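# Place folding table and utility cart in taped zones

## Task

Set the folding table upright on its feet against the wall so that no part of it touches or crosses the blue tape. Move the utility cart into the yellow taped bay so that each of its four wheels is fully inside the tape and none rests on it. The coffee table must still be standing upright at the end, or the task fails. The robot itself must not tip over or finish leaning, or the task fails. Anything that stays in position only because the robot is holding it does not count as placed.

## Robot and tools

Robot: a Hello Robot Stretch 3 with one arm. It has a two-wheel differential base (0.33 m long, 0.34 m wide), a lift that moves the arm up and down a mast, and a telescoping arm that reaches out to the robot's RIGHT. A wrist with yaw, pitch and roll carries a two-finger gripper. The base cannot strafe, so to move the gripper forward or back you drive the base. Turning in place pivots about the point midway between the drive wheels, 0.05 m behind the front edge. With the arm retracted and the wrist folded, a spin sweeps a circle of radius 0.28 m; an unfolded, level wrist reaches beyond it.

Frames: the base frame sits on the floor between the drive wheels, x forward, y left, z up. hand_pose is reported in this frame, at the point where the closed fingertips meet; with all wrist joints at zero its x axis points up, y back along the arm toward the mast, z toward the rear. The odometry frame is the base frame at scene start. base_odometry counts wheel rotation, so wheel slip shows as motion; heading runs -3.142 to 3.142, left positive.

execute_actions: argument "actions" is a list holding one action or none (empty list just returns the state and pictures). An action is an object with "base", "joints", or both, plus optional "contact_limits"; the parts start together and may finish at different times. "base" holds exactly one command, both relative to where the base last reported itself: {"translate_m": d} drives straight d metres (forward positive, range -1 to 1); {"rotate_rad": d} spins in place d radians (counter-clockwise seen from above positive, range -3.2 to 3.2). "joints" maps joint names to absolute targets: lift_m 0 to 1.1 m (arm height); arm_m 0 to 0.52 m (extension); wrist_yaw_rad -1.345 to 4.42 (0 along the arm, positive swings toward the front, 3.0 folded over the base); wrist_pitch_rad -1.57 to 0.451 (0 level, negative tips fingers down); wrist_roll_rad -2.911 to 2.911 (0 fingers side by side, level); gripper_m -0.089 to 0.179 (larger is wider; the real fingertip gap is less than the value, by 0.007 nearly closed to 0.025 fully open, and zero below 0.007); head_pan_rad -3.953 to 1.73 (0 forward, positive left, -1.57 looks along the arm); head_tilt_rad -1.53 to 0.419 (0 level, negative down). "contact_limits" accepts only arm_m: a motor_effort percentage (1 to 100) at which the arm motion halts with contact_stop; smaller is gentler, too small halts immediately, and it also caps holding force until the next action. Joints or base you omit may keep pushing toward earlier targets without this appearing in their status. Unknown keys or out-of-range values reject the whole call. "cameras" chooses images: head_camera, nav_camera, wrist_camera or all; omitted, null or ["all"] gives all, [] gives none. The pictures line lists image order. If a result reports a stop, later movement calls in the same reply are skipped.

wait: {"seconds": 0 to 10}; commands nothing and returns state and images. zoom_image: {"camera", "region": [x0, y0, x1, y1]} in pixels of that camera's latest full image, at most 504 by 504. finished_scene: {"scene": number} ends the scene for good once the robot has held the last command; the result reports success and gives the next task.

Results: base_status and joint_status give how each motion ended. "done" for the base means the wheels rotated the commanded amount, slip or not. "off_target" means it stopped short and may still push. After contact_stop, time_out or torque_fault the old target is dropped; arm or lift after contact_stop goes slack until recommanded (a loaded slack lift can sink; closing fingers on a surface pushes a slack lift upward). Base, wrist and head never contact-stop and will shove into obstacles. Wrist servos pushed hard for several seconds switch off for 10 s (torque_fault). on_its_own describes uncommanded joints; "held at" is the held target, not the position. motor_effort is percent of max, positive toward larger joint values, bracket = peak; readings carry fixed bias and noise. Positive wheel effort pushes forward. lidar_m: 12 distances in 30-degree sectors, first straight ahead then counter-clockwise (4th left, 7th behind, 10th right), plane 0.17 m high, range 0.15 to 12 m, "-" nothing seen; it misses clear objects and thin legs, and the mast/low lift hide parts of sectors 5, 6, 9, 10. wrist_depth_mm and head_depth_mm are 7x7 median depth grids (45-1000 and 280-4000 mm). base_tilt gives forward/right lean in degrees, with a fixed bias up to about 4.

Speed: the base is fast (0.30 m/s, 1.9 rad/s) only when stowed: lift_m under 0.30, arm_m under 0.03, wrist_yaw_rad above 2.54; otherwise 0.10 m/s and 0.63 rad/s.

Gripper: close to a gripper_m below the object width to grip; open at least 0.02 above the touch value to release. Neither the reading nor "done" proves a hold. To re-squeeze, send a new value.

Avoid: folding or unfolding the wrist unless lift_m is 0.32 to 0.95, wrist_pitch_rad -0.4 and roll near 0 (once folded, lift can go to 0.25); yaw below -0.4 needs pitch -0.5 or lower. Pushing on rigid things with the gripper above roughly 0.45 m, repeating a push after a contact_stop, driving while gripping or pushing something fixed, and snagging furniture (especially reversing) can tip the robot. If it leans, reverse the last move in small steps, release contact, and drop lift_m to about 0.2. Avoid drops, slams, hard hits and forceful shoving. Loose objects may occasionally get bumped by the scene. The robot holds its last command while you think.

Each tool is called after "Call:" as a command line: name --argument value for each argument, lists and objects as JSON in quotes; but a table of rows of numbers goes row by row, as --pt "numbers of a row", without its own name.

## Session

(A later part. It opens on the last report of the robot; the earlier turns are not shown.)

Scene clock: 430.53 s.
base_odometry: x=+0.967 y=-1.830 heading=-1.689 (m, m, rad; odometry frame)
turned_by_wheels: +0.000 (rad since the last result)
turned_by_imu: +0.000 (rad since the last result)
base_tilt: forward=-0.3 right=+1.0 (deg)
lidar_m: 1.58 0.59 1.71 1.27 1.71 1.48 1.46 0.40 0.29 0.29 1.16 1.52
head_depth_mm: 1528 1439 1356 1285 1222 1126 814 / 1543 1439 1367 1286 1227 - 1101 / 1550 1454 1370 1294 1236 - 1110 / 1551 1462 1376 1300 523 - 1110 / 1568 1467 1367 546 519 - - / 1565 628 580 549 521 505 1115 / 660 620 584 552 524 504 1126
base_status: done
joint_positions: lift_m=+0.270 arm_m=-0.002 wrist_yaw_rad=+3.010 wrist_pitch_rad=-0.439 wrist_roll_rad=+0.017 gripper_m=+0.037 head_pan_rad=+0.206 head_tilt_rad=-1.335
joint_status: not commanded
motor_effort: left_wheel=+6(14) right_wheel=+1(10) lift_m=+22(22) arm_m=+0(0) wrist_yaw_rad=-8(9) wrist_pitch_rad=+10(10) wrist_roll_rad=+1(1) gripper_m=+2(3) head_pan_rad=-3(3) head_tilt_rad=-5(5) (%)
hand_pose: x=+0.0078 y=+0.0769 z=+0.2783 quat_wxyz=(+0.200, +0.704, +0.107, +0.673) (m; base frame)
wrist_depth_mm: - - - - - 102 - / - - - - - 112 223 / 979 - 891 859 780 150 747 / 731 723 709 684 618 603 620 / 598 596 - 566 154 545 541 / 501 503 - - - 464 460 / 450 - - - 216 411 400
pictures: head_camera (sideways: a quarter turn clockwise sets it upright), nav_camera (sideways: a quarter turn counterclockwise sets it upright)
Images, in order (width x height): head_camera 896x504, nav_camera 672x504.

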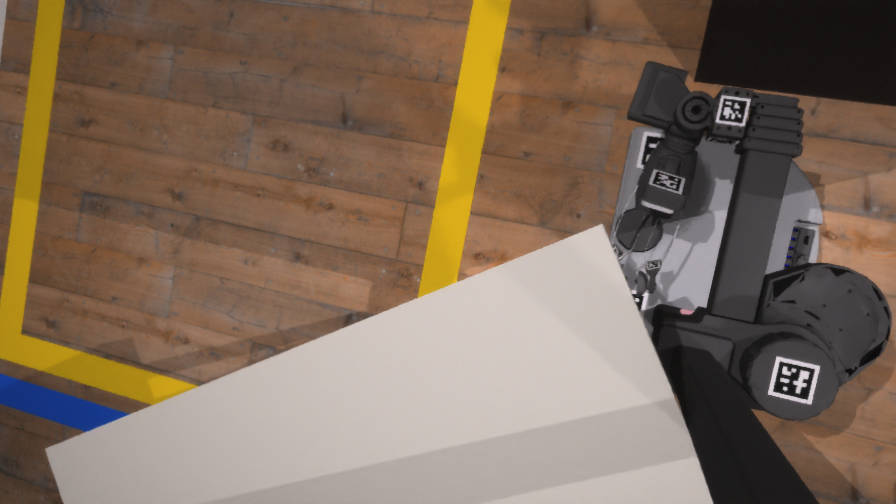

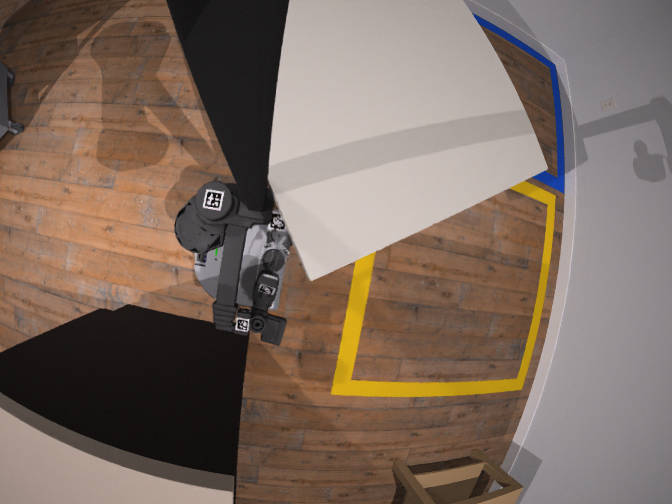

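Call:
execute_actions --actions '[{"base":{"rotate_rad":0.38},"joints":{"wrist_yaw_rad":3.2,"head_pan_rad":0.6,"head_tilt_rad":-1.3}}]'

Scene clock: 454.73 s.
base_odometry: x=+0.967 y=-1.830 heading=-1.309 (m, m, rad; odometry frame)
turned_by_wheels: +0.380 (rad since the last result)
turned_by_imu: +0.374 (rad since the last result)
base_tilt: forward=-0.3 right=+0.9 (deg)
lidar_m: 0.59 0.59 1.27 1.13 2.07 1.46 0.48 0.31 0.29 1.91 1.17 1.58
head_depth_mm: 1587 634 1372 1301 1227 1158 1096 / 670 626 585 1268 1228 1178 1100 / 676 627 586 550 522 - - / 678 630 589 552 520 - 1096 / 680 635 591 554 529 - 1101 / 685 638 594 556 1224 - - / 689 641 596 559 1241 1169 1123
base_status: done
joint_positions: lift_m=+0.270 arm_m=-0.002 wrist_yaw_rad=+3.198 wrist_pitch_rad=-0.439 wrist_roll_rad=+0.017 gripper_m=+0.037 head_pan_rad=+0.593 head_tilt_rad=-1.297
joint_status: all done
motor_effort: left_wheel=-1(7) right_wheel=+2(5) lift_m=+21(21) arm_m=+0(1) wrist_yaw_rad=+2(8) wrist_pitch_rad=+10(10) wrist_roll_rad=+1(1) gripper_m=+0(4) head_pan_rad=+2(23) head_tilt_rad=-1(6) (%)
hand_pose: x=-0.0336 y=+0.0785 z=+0.2783 quat_wxyz=(+0.136, +0.691, +0.172, +0.689) (m; base frame)
wrist_depth_mm: - - - - - - - / - - - - - - - / 944 922 872 866 829 826 801 / 744 714 701 676 667 651 635 / 597 586 585 565 572 540 536 / 510 509 - - - 466 439 / 446 - - - - 409 133
pictures: head_camera (sideways: a quarter turn clockwise sets it upright), nav_camera (sideways: a quarter turn counterclockwise sets it upright), wrist_camera
Images, in order (width x height): head_camera 896x504, nav_camera 672x504, wrist_camera 644x364.

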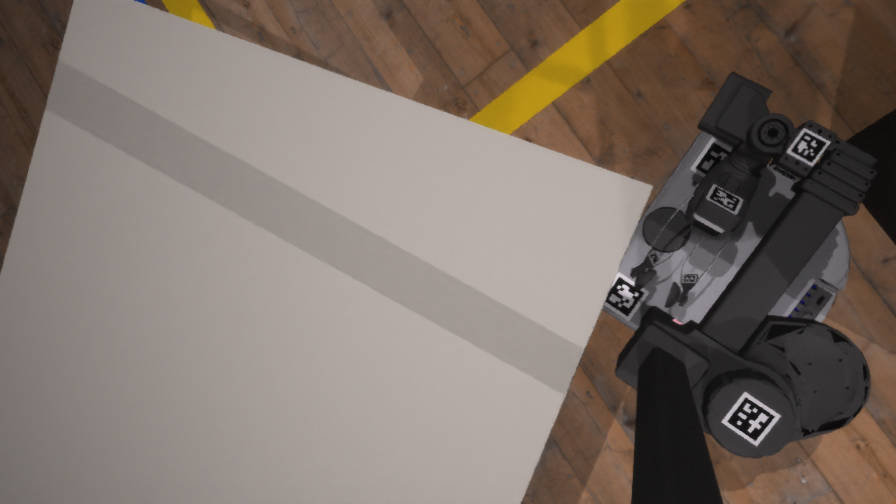

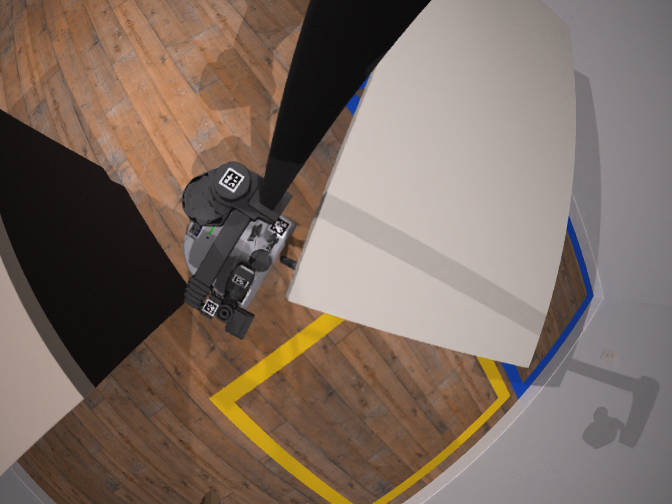

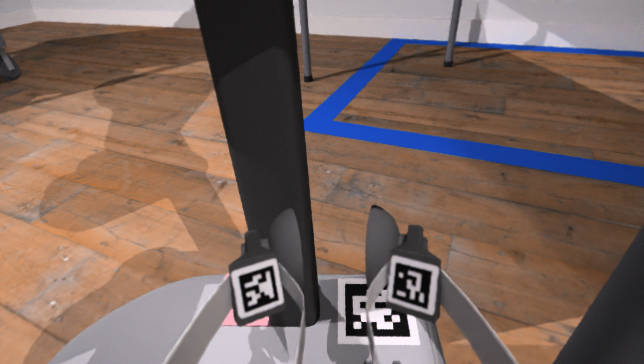

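Call:
execute_actions --actions '[{"base":{"translate_m":0.4}}]'

Scene clock: 475.13 s.
base_odometry: x=+1.070 y=-2.216 heading=-1.309 (m, m, rad; odometry frame)
turned_by_wheels: +0.000 (rad since the last result)
turned_by_imu: +0.001 (rad since the last result)
base_tilt: forward=-0.3 right=+0.9 (deg)
lidar_m: 1.22 0.58 1.50 1.51 1.88 1.80 0.72 0.60 1.05 1.12 1.32 1.21
head_depth_mm: 1549 1483 1388 1299 1226 1156 1102 / 1605 1495 1396 1306 1234 1176 1093 / 1582 640 600 565 1211 1186 - / 680 632 588 553 520 - 1096 / 684 635 592 555 521 - 1101 / 686 637 594 557 524 - - / 690 640 598 559 527 1171 1120
base_status: done
joint_positions: lift_m=+0.270 arm_m=-0.002 wrist_yaw_rad=+3.198 wrist_pitch_rad=-0.439 wrist_roll_rad=+0.017 gripper_m=+0.037 head_pan_rad=+0.594 head_tilt_rad=-1.297
joint_status: not commanded
motor_effort: left_wheel=+7(15) right_wheel=+1(11) lift_m=+21(21) arm_m=+0(0) wrist_yaw_rad=+2(2) wrist_pitch_rad=+10(10) wrist_roll_rad=+1(1) gripper_m=+0(1) head_pan_rad=+2(3) head_tilt_rad=-1(1) (%)
hand_pose: x=-0.0338 y=+0.0785 z=+0.2782 quat_wxyz=(+0.136, +0.691, +0.172, +0.689) (m; base frame)
wrist_depth_mm: - - - - - - - / - - - - - - - / 956 908 886 860 825 819 101 / 732 716 708 686 663 662 102 / 602 590 582 561 566 539 108 / 498 508 - - - 455 123 / 443 - - - - 148 394
pictures: head_camera (sideways: a quarter turn clockwise sets it upright), nav_camera (sideways: a quarter turn counterclockwise sets it upright), wrist_camera
Images, in order (width x height): head_camera 896x504, nav_camera 672x504, wrist_camera 644x364.

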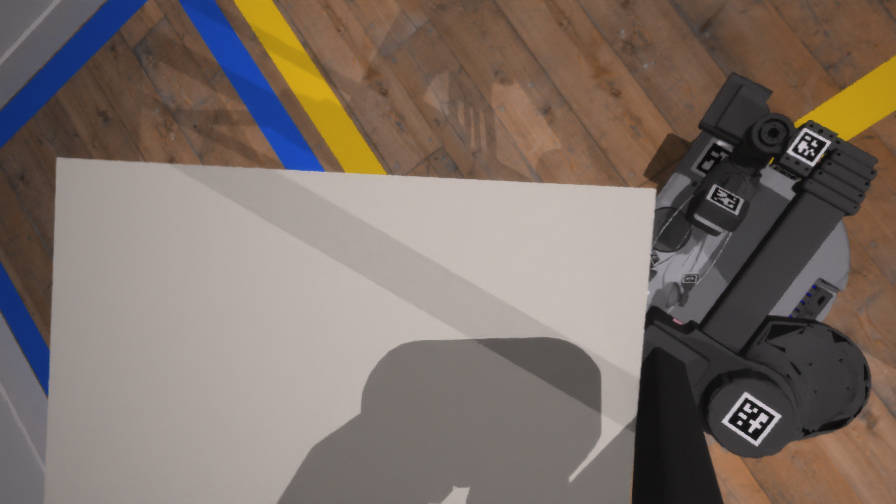

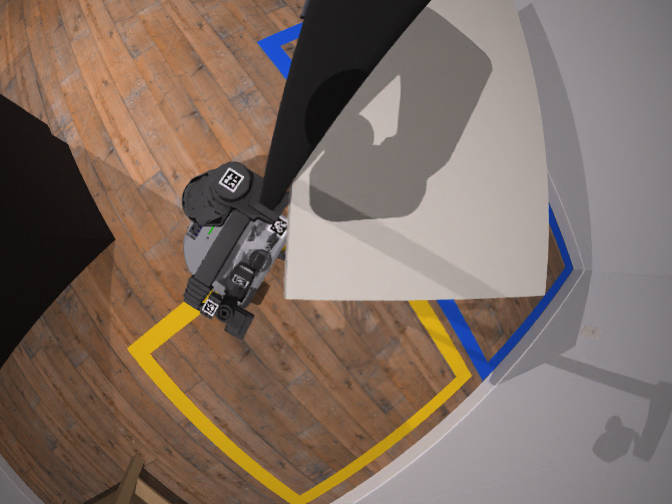

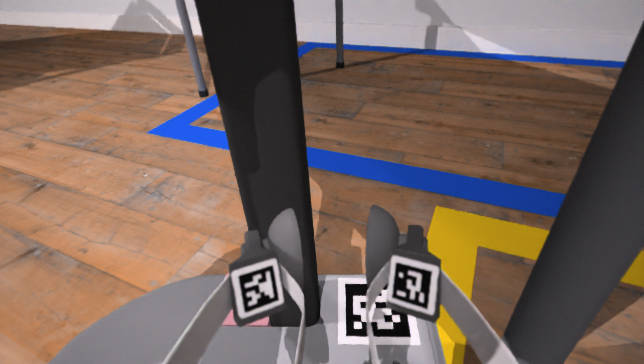

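Call:
execute_actions --actions '[{"base":{"rotate_rad":0.45}}]' --cameras '["head_camera"]'

Call:
execute_actions --actions '[{"base":{"translate_m":0.4}}]'

Scene clock: 483.87 s.
base_odometry: x=+1.070 y=-2.216 heading=-0.859 (m, m, rad; odometry frame)
turned_by_wheels: +0.450 (rad since the last result)
turned_by_imu: +0.443 (rad since the last result)
base_tilt: forward=-0.4 right=+1.0 (deg)
lidar_m: 0.57 1.50 1.26 1.12 1.84 0.81 0.60 0.89 1.12 1.35 1.21 1.22
head_depth_mm: 1593 621 583 1281 1224 1162 1101 / 673 625 583 548 1213 1176 1096 / 675 628 586 550 517 502 - / 679 631 589 552 520 - 1091 / 682 635 591 554 530 - 1098 / 687 638 594 557 1232 - - / 689 640 598 560 1252 1171 1121
base_status: done
joint_positions: lift_m=+0.270 arm_m=-0.002 wrist_yaw_rad=+3.198 wrist_pitch_rad=-0.439 wrist_roll_rad=+0.017 gripper_m=+0.037 head_pan_rad=+0.594 head_tilt_rad=-1.297
joint_status: not commanded
motor_effort: left_wheel=-1(9) right_wheel=+2(5) lift_m=+22(22) arm_m=+0(0) wrist_yaw_rad=+1(1) wrist_pitch_rad=+10(10) wrist_roll_rad=+1(1) gripper_m=-1(0) head_pan_rad=+2(2) head_tilt_rad=-2(1) (%)
hand_pose: x=-0.0338 y=+0.0785 z=+0.2782 quat_wxyz=(+0.136, +0.691, +0.172, +0.689) (m; base frame)
wrist_depth_mm: - - - - - - - / - - - - - - - / 957 926 882 858 836 818 802 / 731 713 705 692 674 646 636 / 598 589 571 565 566 537 539 / 509 510 - - - 469 460 / 445 - - - - 407 399
pictures: head_camera (sideways: a quarter turn clockwise sets it upright)
Images, in order (width x height): head_camera 896x504.

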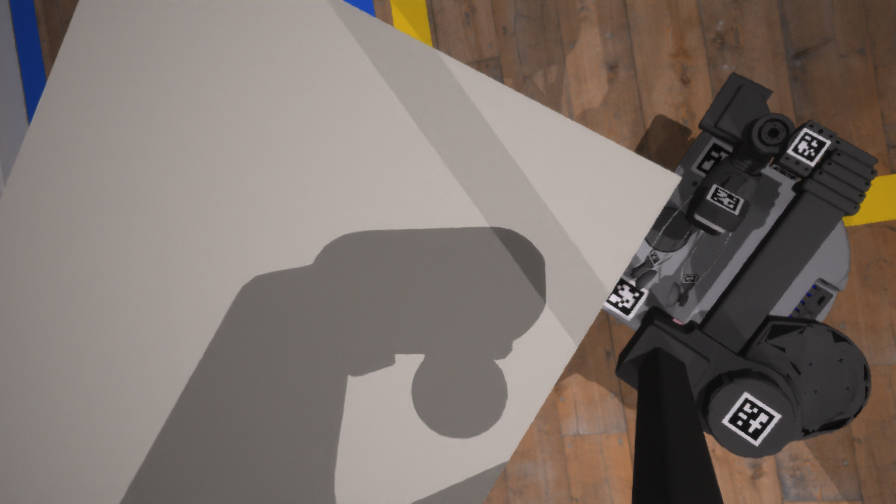

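Scene clock: 486.77 s.
base_odometry: x=+1.332 y=-2.519 heading=-0.859 (m, m, rad; odometry frame)
turned_by_wheels: +0.000 (rad since the last result)
turned_by_imu: +0.000 (rad since the last result)
base_tilt: forward=-0.3 right=+0.9 (deg)
lidar_m: 1.12 1.21 1.21 1.24 1.11 1.35 0.99 1.47 1.36 1.07 0.95 0.95
head_depth_mm: 1411 1484 1388 1304 1227 1164 1102 / 1293 627 597 1283 1231 1176 1096 / 677 628 586 550 518 500 - / 678 631 589 554 520 - 1092 / 682 635 592 556 522 - 1100 / 685 637 594 557 524 - - / 690 640 597 558 532 1169 1120
base_status: done
joint_positions: lift_m=+0.270 arm_m=-0.002 wrist_yaw_rad=+3.199 wrist_pitch_rad=-0.439 wrist_roll_rad=+0.017 gripper_m=+0.037 head_pan_rad=+0.594 head_tilt_rad=-1.296
joint_status: not commanded
motor_effort: left_wheel=+2(11) right_wheel=+4(12) lift_m=+21(21) arm_m=+0(0) wrist_yaw_rad=+1(1) wrist_pitch_rad=+10(10) wrist_roll_rad=+1(1) gripper_m=+0(0) head_pan_rad=+2(3) head_tilt_rad=-2(1) (%)
hand_pose: x=-0.0339 y=+0.0785 z=+0.2782 quat_wxyz=(+0.136, +0.691, +0.173, +0.689) (m; base frame)
wrist_depth_mm: - - - - - - 946 / - - - - - - 967 / 952 917 889 850 845 809 798 / 726 715 697 680 663 652 648 / 605 590 581 562 569 542 536 / 511 511 - - - 467 431 / 442 - - - - 409 101
pictures: head_camera (sideways: a quarter turn clockwise sets it upright), nav_camera (sideways: a quarter turn counterclockwise sets it upright), wrist_camera
Images, in order (width x height): head_camera 896x504, nav_camera 672x504, wrist_camera 644x364.

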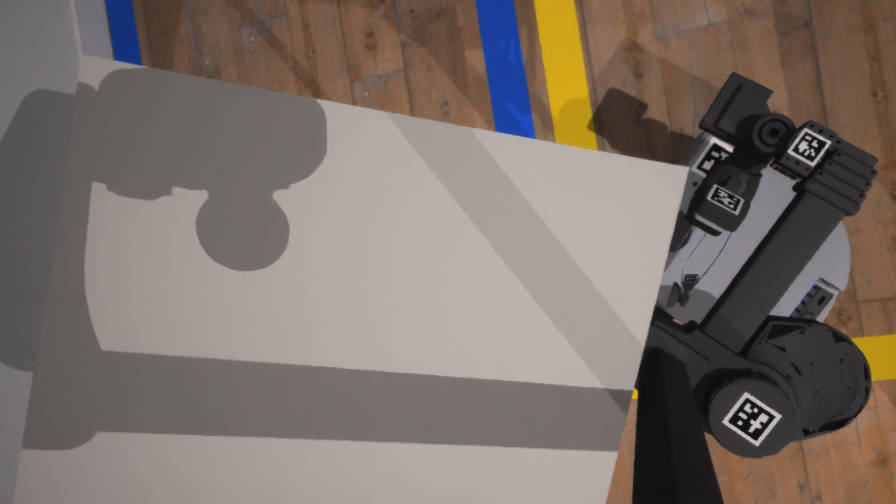

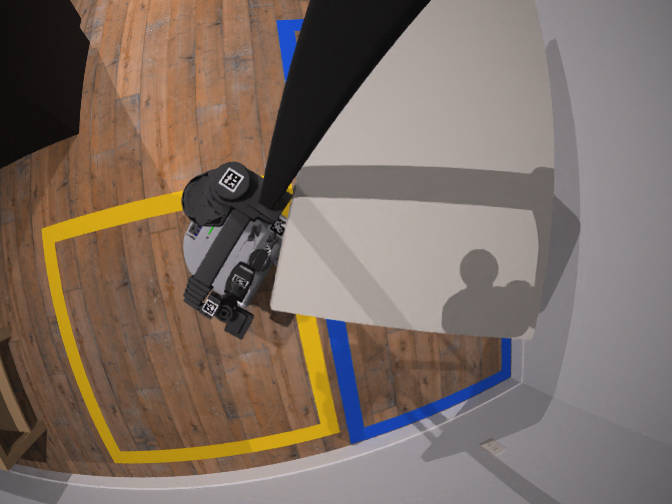

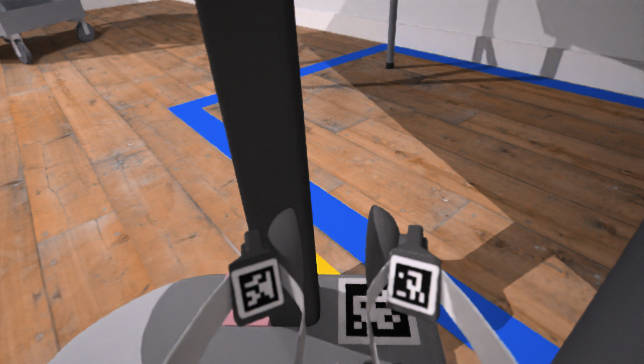

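Call:
execute_actions --actions '[{"base":{"rotate_rad":0.42}}]' --cameras '[]'

Call:
execute_actions --actions '[{"base":{"translate_m":0.38},"joints":{"head_pan_rad":0.3,"head_tilt_rad":-1.1}}]'

Scene clock: 496.93 s.
base_odometry: x=+1.332 y=-2.519 heading=-0.439 (m, m, rad; odometry frame)
turned_by_wheels: +0.420 (rad since the last result)
turned_by_imu: +0.413 (rad since the last result)
base_tilt: forward=-0.4 right=+1.0 (deg)
lidar_m: 1.21 1.21 1.24 1.10 2.11 0.99 1.23 1.36 1.14 0.95 0.95 1.06
head_depth_mm: 670 622 580 549 1220 1157 1099 / 673 625 584 548 520 1169 1098 / 675 628 587 549 517 496 - / 680 631 589 553 520 - 1095 / 683 634 592 555 531 - 1099 / 687 638 595 556 1242 - - / 690 640 598 569 1258 1171 1126
base_status: done
joint_positions: lift_m=+0.270 arm_m=-0.002 wrist_yaw_rad=+3.199 wrist_pitch_rad=-0.439 wrist_roll_rad=+0.017 gripper_m=+0.037 head_pan_rad=+0.594 head_tilt_rad=-1.296
joint_status: not commanded
motor_effort: left_wheel=-1(5) right_wheel=+2(6) lift_m=+21(21) arm_m=+0(0) wrist_yaw_rad=+1(0) wrist_pitch_rad=+10(10) wrist_roll_rad=+1(1) gripper_m=+0(0) head_pan_rad=+2(2) head_tilt_rad=-2(2) (%)
hand_pose: x=-0.0339 y=+0.0785 z=+0.2782 quat_wxyz=(+0.136, +0.691, +0.173, +0.689) (m; base frame)
wrist_depth_mm: - - - - - - - / - - - - - - - / 933 905 899 856 836 807 792 / 713 722 694 677 659 655 646 / 606 584 580 563 569 546 540 / 502 513 - - - 463 459 / 445 - - - - 407 402
pictures: none
No camera images: the call's "cameras" was empty. Leave "cameras" out to get every camera's image.

Scene clock: 499.77 s.
base_odometry: x=+1.676 y=-2.680 heading=-0.439 (m, m, rad; odometry frame)
turned_by_wheels: +0.000 (rad since the last result)
turned_by_imu: +0.000 (rad since the last result)
base_tilt: forward=-0.3 right=+0.9 (deg)
lidar_m: 0.55 0.85 0.95 1.09 3.90 1.35 1.44 1.71 0.99 0.83 0.83 0.92
head_depth_mm: 814 981 1240 1420 1278 1167 1089 / 808 980 1195 1410 1269 1159 1092 / 805 948 679 604 546 497 463 / 806 946 683 608 548 500 464 / 804 943 688 611 551 501 468 / 805 917 689 613 553 502 473 / 803 915 694 615 555 505 481
base_status: done
joint_positions: lift_m=+0.270 arm_m=-0.002 wrist_yaw_rad=+3.199 wrist_pitch_rad=-0.439 wrist_roll_rad=+0.017 gripper_m=+0.037 head_pan_rad=+0.307 head_tilt_rad=-1.099
joint_status: all done
motor_effort: left_wheel=+1(10) right_wheel=+4(12) lift_m=+22(22) arm_m=-1(0) wrist_yaw_rad=+1(1) wrist_pitch_rad=+10(10) wrist_roll_rad=+1(1) gripper_m=+0(0) head_pan_rad=-3(21) head_tilt_rad=-1(12) (%)
hand_pose: x=-0.0340 y=+0.0785 z=+0.2782 quat_wxyz=(+0.136, +0.691, +0.173, +0.689) (m; base frame)
wrist_depth_mm: - - - - - - 830 / - - - - - - 845 / 940 901 875 852 852 832 788 / 749 711 707 682 673 652 641 / 598 591 574 568 566 545 535 / 506 511 - - - 470 459 / 442 - - - - 407 398
pictures: head_camera (sideways: a quarter turn clockwise sets it upright), nav_camera (sideways: a quarter turn counterclockwise sets it upright), wrist_camera
Images, in order (width x height): head_camera 896x504, nav_camera 672x504, wrist_camera 644x364.

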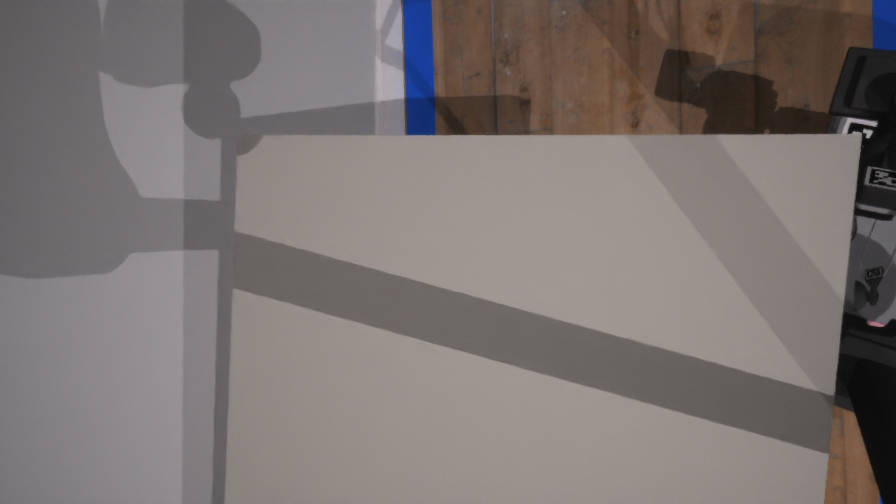

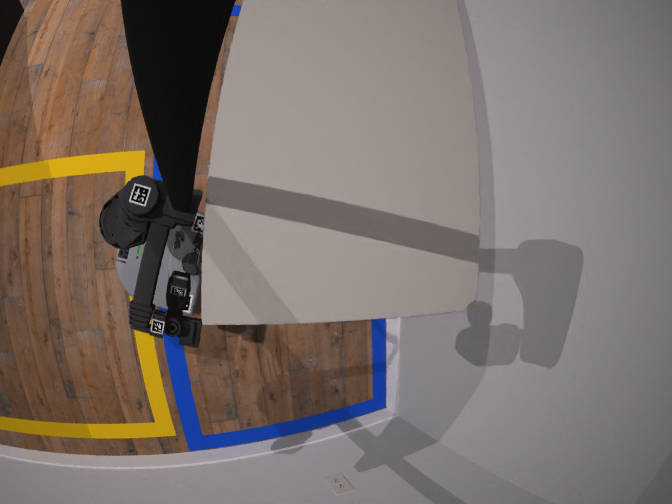

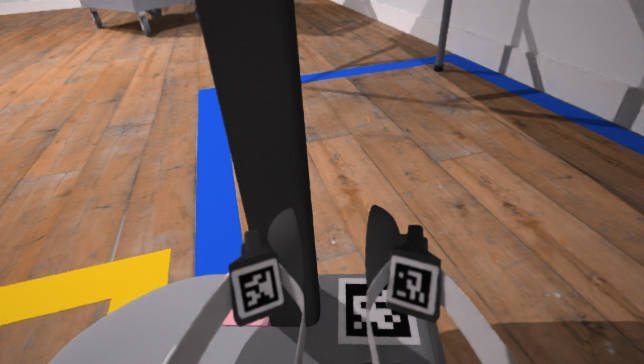

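Call:
execute_actions --actions '[{"base":{"translate_m":-0.3}}]' --cameras '[]'

Call:
execute_actions --actions '[{"base":{"rotate_rad":1.93},"joints":{"head_pan_rad":-0.5,"head_tilt_rad":-0.9}}]' --cameras '["head_camera","nav_camera"]'

Scene clock: 559.37 s.
base_odometry: x=+1.404 y=-2.553 heading=-0.439 (m, m, rad; odometry frame)
turned_by_wheels: +0.000 (rad since the last result)
turned_by_imu: +0.001 (rad since the last result)
base_tilt: forward=-0.4 right=+0.9 (deg)
lidar_m: 0.35 1.14 1.27 1.07 2.20 1.07 1.28 1.43 1.11 0.93 0.92 1.03
head_depth_mm: 1092 1313 1540 1421 1283 1169 1086 / 1041 771 677 612 1288 1172 1106 / 1037 774 679 616 1262 1180 1106 / 1010 780 684 618 1298 1182 - / 1010 784 686 622 1302 1186 - / 1010 786 690 632 1308 1191 1117 / 1008 792 694 636 1314 1198 1109
base_status: done
joint_positions: lift_m=+0.270 arm_m=-0.002 wrist_yaw_rad=+3.199 wrist_pitch_rad=-0.439 wrist_roll_rad=+0.017 gripper_m=+0.037 head_pan_rad=+0.307 head_tilt_rad=-1.099
joint_status: not commanded
motor_effort: left_wheel=+0(6) right_wheel=+2(3) lift_m=+22(21) arm_m=+0(1) wrist_yaw_rad=+0(0) wrist_pitch_rad=+10(10) wrist_roll_rad=+1(1) gripper_m=+0(0) head_pan_rad=-3(3) head_tilt_rad=-1(1) (%)
hand_pose: x=-0.0340 y=+0.0785 z=+0.2782 quat_wxyz=(+0.136, +0.691, +0.173, +0.689) (m; base frame)
wrist_depth_mm: - - - - - - - / - - - - - - - / 961 911 908 867 862 828 797 / 734 716 701 687 675 655 648 / 611 589 584 566 572 540 535 / 508 505 - - - 468 460 / 438 - - - - 408 402
pictures: none
No camera images: the call's "cameras" was empty. Leave "cameras" out to get every camera's image.

Scene clock: 561.77 s.
base_odometry: x=+1.404 y=-2.553 heading=+1.491 (m, m, rad; odometry frame)
turned_by_wheels: +1.930 (rad since the last result)
turned_by_imu: +1.896 (rad since the last result)
base_tilt: forward=-0.4 right=+1.0 (deg)
lidar_m: 2.08 1.11 1.07 1.43 1.28 0.95 0.92 0.96 0.35 0.85 1.18 1.08
head_depth_mm: 1409 1039 833 695 635 1229 1097 / 1634 1046 839 734 1406 1230 1095 / 1915 1055 870 1612 1418 1236 1102 / 2304 1098 1840 1627 1416 1245 1109 / 2919 2517 2008 1667 1424 1244 1108 / 3223 2522 2007 1671 1433 1250 1113 / 3172 2541 2027 1685 1441 1257 1120
base_status: done
joint_positions: lift_m=+0.270 arm_m=-0.002 wrist_yaw_rad=+3.199 wrist_pitch_rad=-0.439 wrist_roll_rad=+0.017 gripper_m=+0.037 head_pan_rad=-0.493 head_tilt_rad=-0.902
joint_status: all done
motor_effort: left_wheel=-1(5) right_wheel=+2(6) lift_m=+22(22) arm_m=-1(0) wrist_yaw_rad=+0(0) wrist_pitch_rad=+10(10) wrist_roll_rad=+1(1) gripper_m=+0(0) head_pan_rad=-3(34) head_tilt_rad=+1(13) (%)
hand_pose: x=-0.0340 y=+0.0784 z=+0.2782 quat_wxyz=(+0.136, +0.691, +0.173, +0.689) (m; base frame)
wrist_depth_mm: - - - - - - - / - - - - - - 942 / 908 895 887 854 837 800 796 / 734 711 694 679 668 648 639 / 595 595 578 559 578 539 532 / 512 515 - - - 471 460 / 447 - - - - 409 404
pictures: head_camera (sideways: a quarter turn clockwise sets it upright), nav_camera (sideways: a quarter turn counterclockwise sets it upright)
Images, in order (width x height): head_camera 896x504, nav_camera 672x504.

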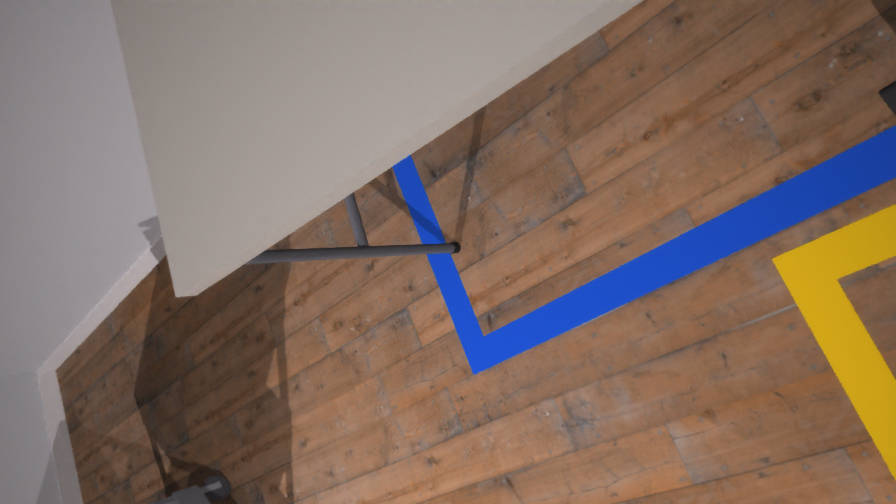

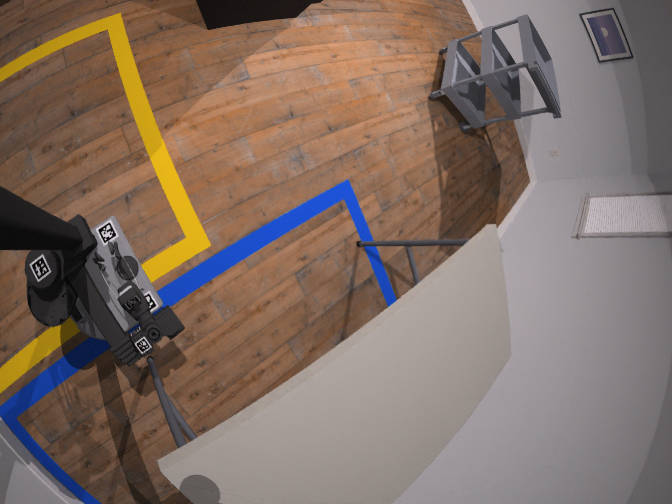

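Call:
execute_actions --actions '[{"base":{"rotate_rad":-0.215}}]' --cameras '[]'

Call:
execute_actions --actions '[{"base":{"translate_m":1.0}}]' --cameras '[]'

Call:
execute_actions --actions '[{"base":{"translate_m":0.33}}]' --cameras '[]'

Call:
execute_actions --actions '[{"base":{"rotate_rad":-1.60},"joints":{"head_pan_rad":-0.6,"head_tilt_rad":-1.2}}]' --cameras '["head_camera","nav_camera"]'

Scene clock: 610.10 s.
base_odometry: x=+1.404 y=-2.553 heading=+1.276 (m, m, rad; odometry frame)
turned_by_wheels: -0.215 (rad since the last result)
turned_by_imu: -0.211 (rad since the last result)
base_tilt: forward=-0.4 right=+0.9 (deg)
lidar_m: 1.08 1.43 1.07 1.43 1.43 1.02 0.92 0.92 1.11 0.35 1.14 1.32
head_depth_mm: 1172 1040 834 696 598 1201 1094 / 1289 1049 840 698 1319 1235 1101 / 1424 1057 843 721 1409 1241 1101 / 1626 1061 848 1586 1418 1243 1108 / 1860 1072 935 1623 1431 1247 1106 / 2190 1115 1947 1667 1433 1254 1113 / 2651 2543 2034 1685 1443 1260 1117
base_status: done
joint_positions: lift_m=+0.270 arm_m=-0.002 wrist_yaw_rad=+3.199 wrist_pitch_rad=-0.439 wrist_roll_rad=+0.017 gripper_m=+0.037 head_pan_rad=-0.493 head_tilt_rad=-0.902
joint_status: not commanded
motor_effort: left_wheel=+2(8) right_wheel=-1(5) lift_m=+22(21) arm_m=-1(1) wrist_yaw_rad=+0(0) wrist_pitch_rad=+10(10) wrist_roll_rad=+1(1) gripper_m=+0(0) head_pan_rad=-3(3) head_tilt_rad=+0(0) (%)
hand_pose: x=-0.0340 y=+0.0784 z=+0.2782 quat_wxyz=(+0.136, +0.691, +0.173, +0.689) (m; base frame)
wrist_depth_mm: - - - - - - 845 / - - - - - - 950 / 923 915 892 860 846 813 775 / 736 703 695 677 687 647 640 / 599 590 576 571 570 555 529 / 507 519 - - - 469 462 / 447 - - - - 408 399
pictures: none
No camera images: the call's "cameras" was empty. Leave "cameras" out to get every camera's image.

Scene clock: 615.03 s.
base_odometry: x=+1.695 y=-1.596 heading=+1.276 (m, m, rad; odometry frame)
turned_by_wheels: +0.000 (rad since the last result)
turned_by_imu: +0.000 (rad since the last result)
base_tilt: forward=-0.3 right=+0.9 (deg)
lidar_m: 1.31 1.16 3.09 0.99 0.99 2.11 1.90 1.09 1.06 0.25 0.25 1.15
head_depth_mm: 976 1090 1232 1413 1405 1229 1048 / 1077 1216 1393 1562 1412 1234 1098 / 1196 1372 1608 1653 1418 1240 1103 / 1352 1584 1839 1667 1418 1244 1105 / 1548 1862 1988 1672 1430 1251 1114 / 1819 2267 2011 1671 1435 1253 1112 / 2203 2455 2028 1689 1433 1251 1117
base_status: done
joint_positions: lift_m=+0.270 arm_m=-0.002 wrist_yaw_rad=+3.199 wrist_pitch_rad=-0.439 wrist_roll_rad=+0.017 gripper_m=+0.037 head_pan_rad=-0.493 head_tilt_rad=-0.901
joint_status: not commanded
motor_effort: left_wheel=+2(9) right_wheel=-2(3) lift_m=+22(22) arm_m=-1(0) wrist_yaw_rad=+0(0) wrist_pitch_rad=+10(10) wrist_roll_rad=+1(1) gripper_m=+0(0) head_pan_rad=-3(3) head_tilt_rad=+0(0) (%)
hand_pose: x=-0.0340 y=+0.0784 z=+0.2782 quat_wxyz=(+0.136, +0.691, +0.173, +0.689) (m; base frame)
wrist_depth_mm: - - - 936 - - - / - - - - - - - / 960 919 903 861 820 813 780 / 726 730 716 683 670 659 628 / 600 587 582 561 573 548 535 / 509 515 - - - 468 453 / 443 - - - - 408 403
pictures: none
No camera images: the call's "cameras" was empty. Leave "cameras" out to get every camera's image.

Scene clock: 617.80 s.
base_odometry: x=+1.791 y=-1.280 heading=+1.276 (m, m, rad; odometry frame)
turned_by_wheels: +0.000 (rad since the last result)
turned_by_imu: +0.000 (rad since the last result)
base_tilt: forward=-0.3 right=+0.9 (deg)
lidar_m: 1.05 0.88 3.04 1.05 1.05 2.16 1.41 0.36 0.36 0.88 0.89 1.07
head_depth_mm: 913 1017 1150 1330 1394 1233 1097 / 1007 1135 1300 1524 1404 1235 1098 / 1119 1282 1508 1619 1409 1236 1097 / 1237 1474 1780 1655 1426 1245 1105 / 1438 1738 1947 1659 1428 1244 1108 / 1691 2112 2024 1673 1429 1250 1112 / 2052 2398 2036 1679 1437 1254 1120
base_status: done
joint_positions: lift_m=+0.270 arm_m=-0.002 wrist_yaw_rad=+3.199 wrist_pitch_rad=-0.439 wrist_roll_rad=+0.017 gripper_m=+0.037 head_pan_rad=-0.493 head_tilt_rad=-0.901
joint_status: not commanded
motor_effort: left_wheel=+2(9) right_wheel=-2(4) lift_m=+21(21) arm_m=+0(1) wrist_yaw_rad=+1(0) wrist_pitch_rad=+10(10) wrist_roll_rad=+1(1) gripper_m=+0(0) head_pan_rad=-3(3) head_tilt_rad=+0(0) (%)
hand_pose: x=-0.0340 y=+0.0784 z=+0.2782 quat_wxyz=(+0.136, +0.691, +0.173, +0.689) (m; base frame)
wrist_depth_mm: - 902 - - - - - / - - - - - - - / 945 925 904 861 840 821 791 / 739 709 697 670 661 638 634 / 596 591 576 555 576 550 539 / 504 512 - - - 470 463 / 444 - - - - 409 401
pictures: none
No camera images: the call's "cameras" was empty. Leave "cameras" out to get every camera's image.

Scene clock: 620.07 s.
base_odometry: x=+1.791 y=-1.280 heading=-0.324 (m, m, rad; odometry frame)
turned_by_wheels: -1.600 (rad since the last result)
turned_by_imu: -1.571 (rad since the last result)
base_tilt: forward=-0.4 right=+1.0 (deg)
lidar_m: 0.78 0.89 1.06 1.96 0.88 3.01 1.05 1.05 2.16 2.22 0.36 0.36
head_depth_mm: 771 692 652 1366 1248 1160 1071 / 778 697 630 1348 1256 - - / 781 698 633 996 1257 1199 - / 785 703 653 1359 1265 1182 - / 791 706 1452 1385 1273 1178 1094 / 794 737 1407 1388 1277 1181 1097 / 872 1075 1274 1376 1284 1185 1103
base_status: done
joint_positions: lift_m=+0.270 arm_m=-0.002 wrist_yaw_rad=+3.199 wrist_pitch_rad=-0.439 wrist_roll_rad=+0.017 gripper_m=+0.037 head_pan_rad=-0.593 head_tilt_rad=-1.186
joint_status: all done
motor_effort: left_wheel=+2(8) right_wheel=-1(5) lift_m=+21(22) arm_m=-1(1) wrist_yaw_rad=+0(1) wrist_pitch_rad=+10(10) wrist_roll_rad=+1(0) gripper_m=+0(0) head_pan_rad=-3(11) head_tilt_rad=-5(20) (%)
hand_pose: x=-0.0340 y=+0.0784 z=+0.2782 quat_wxyz=(+0.136, +0.691, +0.173, +0.689) (m; base frame)
wrist_depth_mm: - - - - - - 955 / - 792 - - - - 926 / 963 883 876 845 840 814 806 / 726 723 708 682 675 649 647 / 593 593 578 561 572 537 534 / 504 510 - - - 468 462 / 442 - - - - 410 400
pictures: head_camera (sideways: a quarter turn clockwise sets it upright), nav_camera (sideways: a quarter turn counterclockwise sets it upright)
Images, in order (width x height): head_camera 896x504, nav_camera 672x504.

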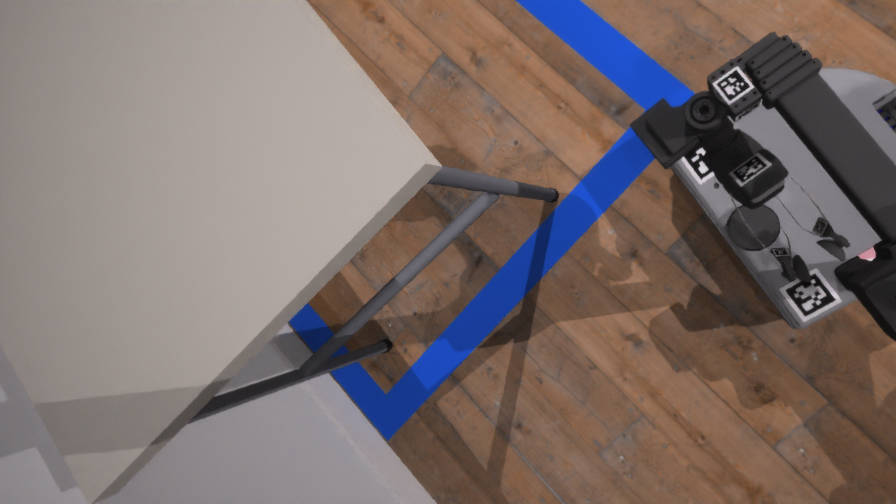

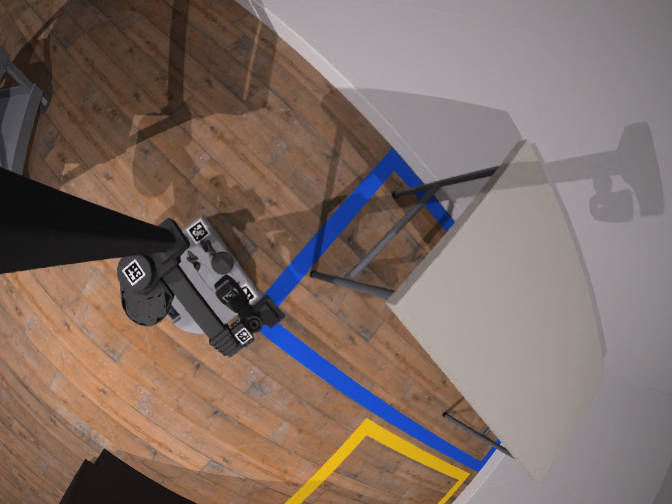

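Call:
execute_actions --actions '[{"base":{"rotate_rad":-0.445}}]' --cameras '[]'

Call:
execute_actions --actions '[{"base":{"translate_m":0.21}}]' --cameras '[]'

Call:
execute_actions --actions '[{"base":{"rotate_rad":-0.995},"joints":{"head_pan_rad":0.1,"head_tilt_rad":-1.3}}]' --cameras '["head_camera","nav_camera"]'

Scene clock: 662.43 s.
base_odometry: x=+1.791 y=-1.280 heading=-0.769 (m, m, rad; odometry frame)
turned_by_wheels: -0.445 (rad since the last result)
turned_by_imu: -0.437 (rad since the last result)
base_tilt: forward=-0.4 right=+0.9 (deg)
lidar_m: 0.78 0.88 0.89 1.12 1.01 0.88 3.08 1.05 1.06 2.16 1.40 0.36
head_depth_mm: 1799 1638 1486 1361 1247 1164 1070 / 818 1645 1493 1369 1254 - - / 782 732 1505 1370 1259 1196 - / 786 703 655 1373 1264 1186 - / 792 707 638 877 1274 1176 1095 / 796 710 642 1350 1277 1181 1101 / 800 715 649 1377 1280 1187 1104
base_status: done
joint_positions: lift_m=+0.270 arm_m=-0.002 wrist_yaw_rad=+3.199 wrist_pitch_rad=-0.439 wrist_roll_rad=+0.017 gripper_m=+0.037 head_pan_rad=-0.594 head_tilt_rad=-1.186
joint_status: not commanded
motor_effort: left_wheel=+2(7) right_wheel=-2(5) lift_m=+21(22) arm_m=-1(1) wrist_yaw_rad=+0(1) wrist_pitch_rad=+10(10) wrist_roll_rad=+1(1) gripper_m=+1(0) head_pan_rad=-2(3) head_tilt_rad=-5(5) (%)
hand_pose: x=-0.0340 y=+0.0784 z=+0.2782 quat_wxyz=(+0.136, +0.691, +0.173, +0.689) (m; base frame)
wrist_depth_mm: - - - - - 857 718 / 826 - - - - 909 752 / 905 922 888 859 848 822 755 / 724 722 703 674 667 652 641 / 602 586 576 570 567 544 523 / 517 508 - - - 472 463 / 444 - - - - 409 403
pictures: none
No camera images: the call's "cameras" was empty. Leave "cameras" out to get every camera's image.

Scene clock: 664.77 s.
base_odometry: x=+1.942 y=-1.426 heading=-0.769 (m, m, rad; odometry frame)
turned_by_wheels: +0.000 (rad since the last result)
turned_by_imu: +0.000 (rad since the last result)
base_tilt: forward=-0.3 right=+0.9 (deg)
lidar_m: 0.58 0.59 0.73 0.91 1.91 1.07 3.23 1.21 1.23 2.26 1.28 0.17
head_depth_mm: 771 701 1451 1351 1255 1158 1074 / 776 696 630 597 1251 - - / 782 700 631 576 542 1196 - / 784 703 636 580 551 1185 - / 789 706 639 582 956 1178 1091 / 796 710 641 585 1250 1181 1098 / 800 714 643 594 1272 1185 1104
base_status: done
joint_positions: lift_m=+0.270 arm_m=-0.002 wrist_yaw_rad=+3.199 wrist_pitch_rad=-0.439 wrist_roll_rad=+0.017 gripper_m=+0.037 head_pan_rad=-0.594 head_tilt_rad=-1.186
joint_status: not commanded
motor_effort: left_wheel=+2(8) right_wheel=-1(4) lift_m=+22(21) arm_m=-1(2) wrist_yaw_rad=+1(0) wrist_pitch_rad=+10(10) wrist_roll_rad=+1(1) gripper_m=-1(0) head_pan_rad=-3(3) head_tilt_rad=-5(5) (%)
hand_pose: x=-0.0340 y=+0.0784 z=+0.2782 quat_wxyz=(+0.136, +0.691, +0.173, +0.689) (m; base frame)
wrist_depth_mm: - - - - 893 725 593 / - - - - 949 754 615 / 928 922 904 870 848 755 635 / 750 726 711 684 668 667 620 / 591 594 585 558 570 541 535 / 505 509 - - - 466 455 / 445 - - - - 410 405
pictures: none
No camera images: the call's "cameras" was empty. Leave "cameras" out to get every camera's image.

Scene clock: 666.57 s.
base_odometry: x=+1.942 y=-1.426 heading=-1.764 (m, m, rad; odometry frame)
turned_by_wheels: -0.995 (rad since the last result)
turned_by_imu: -0.978 (rad since the last result)
base_tilt: forward=-0.4 right=+0.9 (deg)
lidar_m: 0.17 0.17 0.58 0.72 0.73 0.95 1.21 1.07 3.19 1.22 1.24 2.21
head_depth_mm: 1617 1495 1402 1308 1228 1159 1096 / 1625 1510 1396 1312 1235 - 1086 / 702 1467 1391 1313 1237 - 1088 / 689 638 593 555 1209 - - / 691 641 596 557 1223 - - / 696 644 598 559 1230 1187 - / 700 647 600 561 1244 1183 -
base_status: done
joint_positions: lift_m=+0.270 arm_m=-0.002 wrist_yaw_rad=+3.199 wrist_pitch_rad=-0.439 wrist_roll_rad=+0.017 gripper_m=+0.037 head_pan_rad=+0.093 head_tilt_rad=-1.285
joint_status: all done
motor_effort: left_wheel=+2(8) right_wheel=-1(5) lift_m=+22(21) arm_m=-1(1) wrist_yaw_rad=+1(0) wrist_pitch_rad=+10(10) wrist_roll_rad=+1(1) gripper_m=+0(0) head_pan_rad=+2(31) head_tilt_rad=-6(14) (%)
hand_pose: x=-0.0340 y=+0.0784 z=+0.2782 quat_wxyz=(+0.136, +0.691, +0.173, +0.689) (m; base frame)
wrist_depth_mm: 664 668 - 688 690 672 673 / 734 728 745 752 746 755 759 / 786 801 792 791 801 784 798 / 711 724 710 673 668 657 634 / 601 588 581 562 575 552 537 / 511 512 - - - 471 455 / 444 - - - - 411 404
pictures: head_camera (sideways: a quarter turn clockwise sets it upright), nav_camera (sideways: a quarter turn counterclockwise sets it upright)
Images, in order (width x height): head_camera 896x504, nav_camera 672x504.

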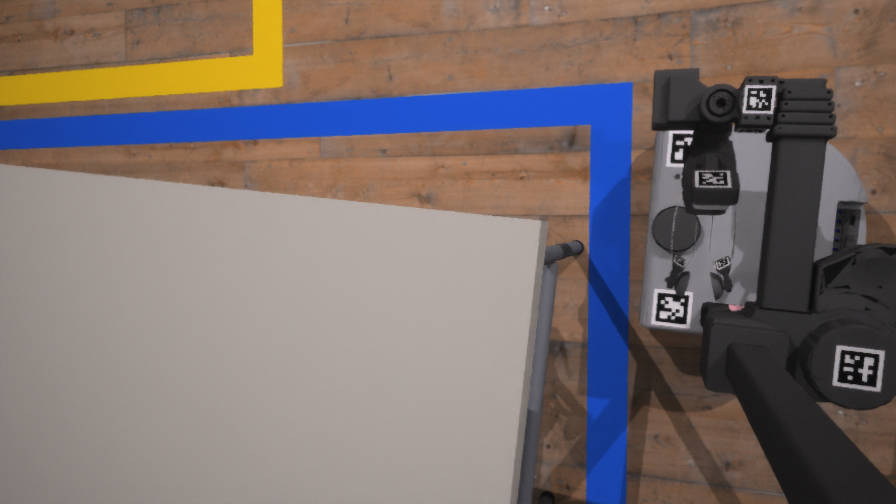

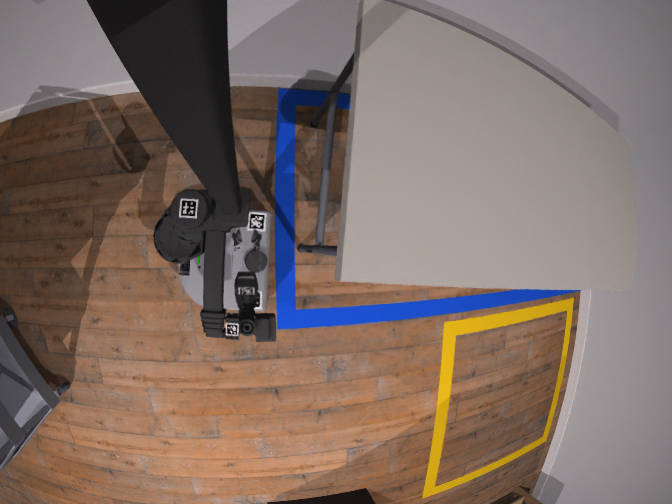

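Call:
execute_actions --actions '[]'

Scene clock: 689.50 s.
base_odometry: x=+1.942 y=-1.426 heading=-1.764 (m, m, rad; odometry frame)
turned_by_wheels: +0.000 (rad since the last result)
turned_by_imu: +0.001 (rad since the last result)
base_tilt: forward=-0.3 right=+0.9 (deg)
lidar_m: 0.17 0.17 0.58 0.72 0.73 0.96 1.21 1.07 3.21 1.21 1.24 2.21
head_depth_mm: 1617 1499 1391 1307 1225 1159 1097 / 1618 1507 1406 1309 1230 - 1085 / 703 1478 1394 1316 1237 - 1088 / 688 638 593 553 1214 - - / 692 640 595 557 1227 - - / 695 644 598 559 1227 1186 - / 699 646 602 561 1245 1183 -
base_status: done
joint_positions: lift_m=+0.270 arm_m=-0.002 wrist_yaw_rad=+3.199 wrist_pitch_rad=-0.439 wrist_roll_rad=+0.017 gripper_m=+0.037 head_pan_rad=+0.093 head_tilt_rad=-1.285
joint_status: all done
motor_effort: left_wheel=+2(8) right_wheel=-1(5) lift_m=+22(21) arm_m=-1(1) wrist_yaw_rad=+0(0) wrist_pitch_rad=+10(10) wrist_roll_rad=+1(1) gripper_m=-1(0) head_pan_rad=+2(31) head_tilt_rad=-5(14) (%)
hand_pose: x=-0.0340 y=+0.0784 z=+0.2782 quat_wxyz=(+0.136, +0.691, +0.173, +0.689) (m; base frame)
wrist_depth_mm: 676 678 - 685 691 676 692 / 727 742 727 745 746 752 775 / 781 795 789 781 783 797 790 / 733 731 704 689 665 656 633 / 604 586 588 556 569 541 530 / 509 499 - - - 470 461 / 443 - - - - 406 400
pictures: head_camera (sideways: a quarter turn clockwise sets it upright), nav_camera (sideways: a quarter turn counterclockwise sets it upright), wrist_camera
Images, in order (width x height): head_camera 896x504, nav_camera 672x504, wrist_camera 644x364.

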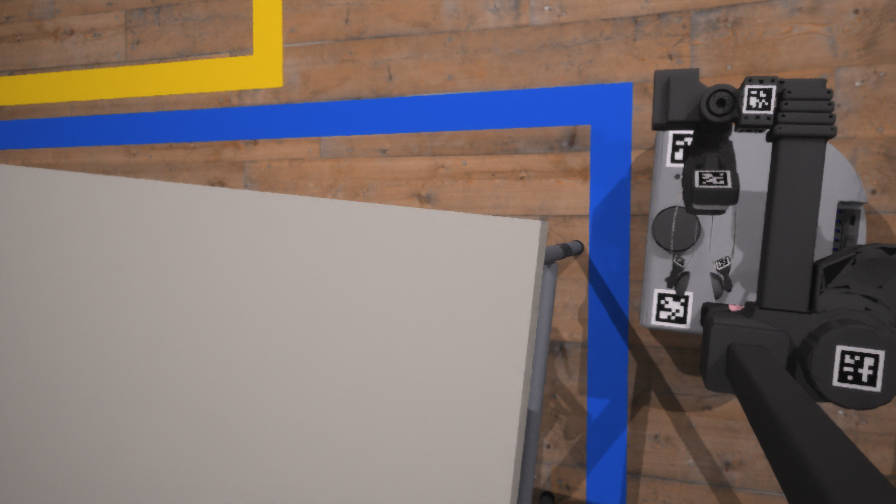

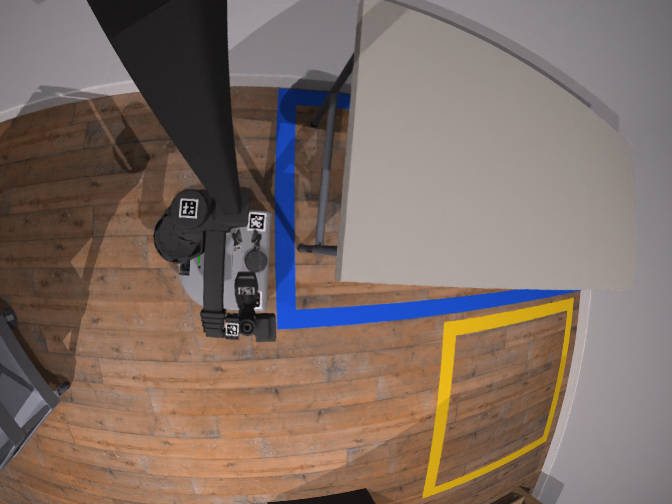

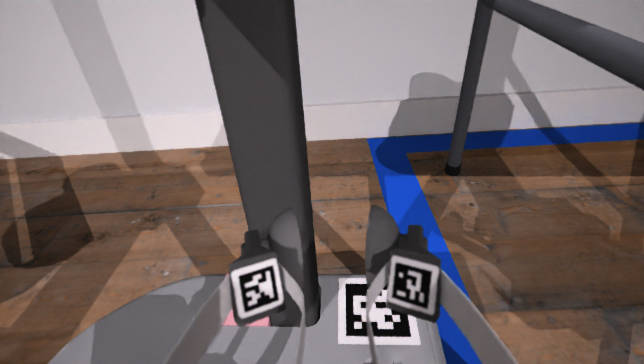

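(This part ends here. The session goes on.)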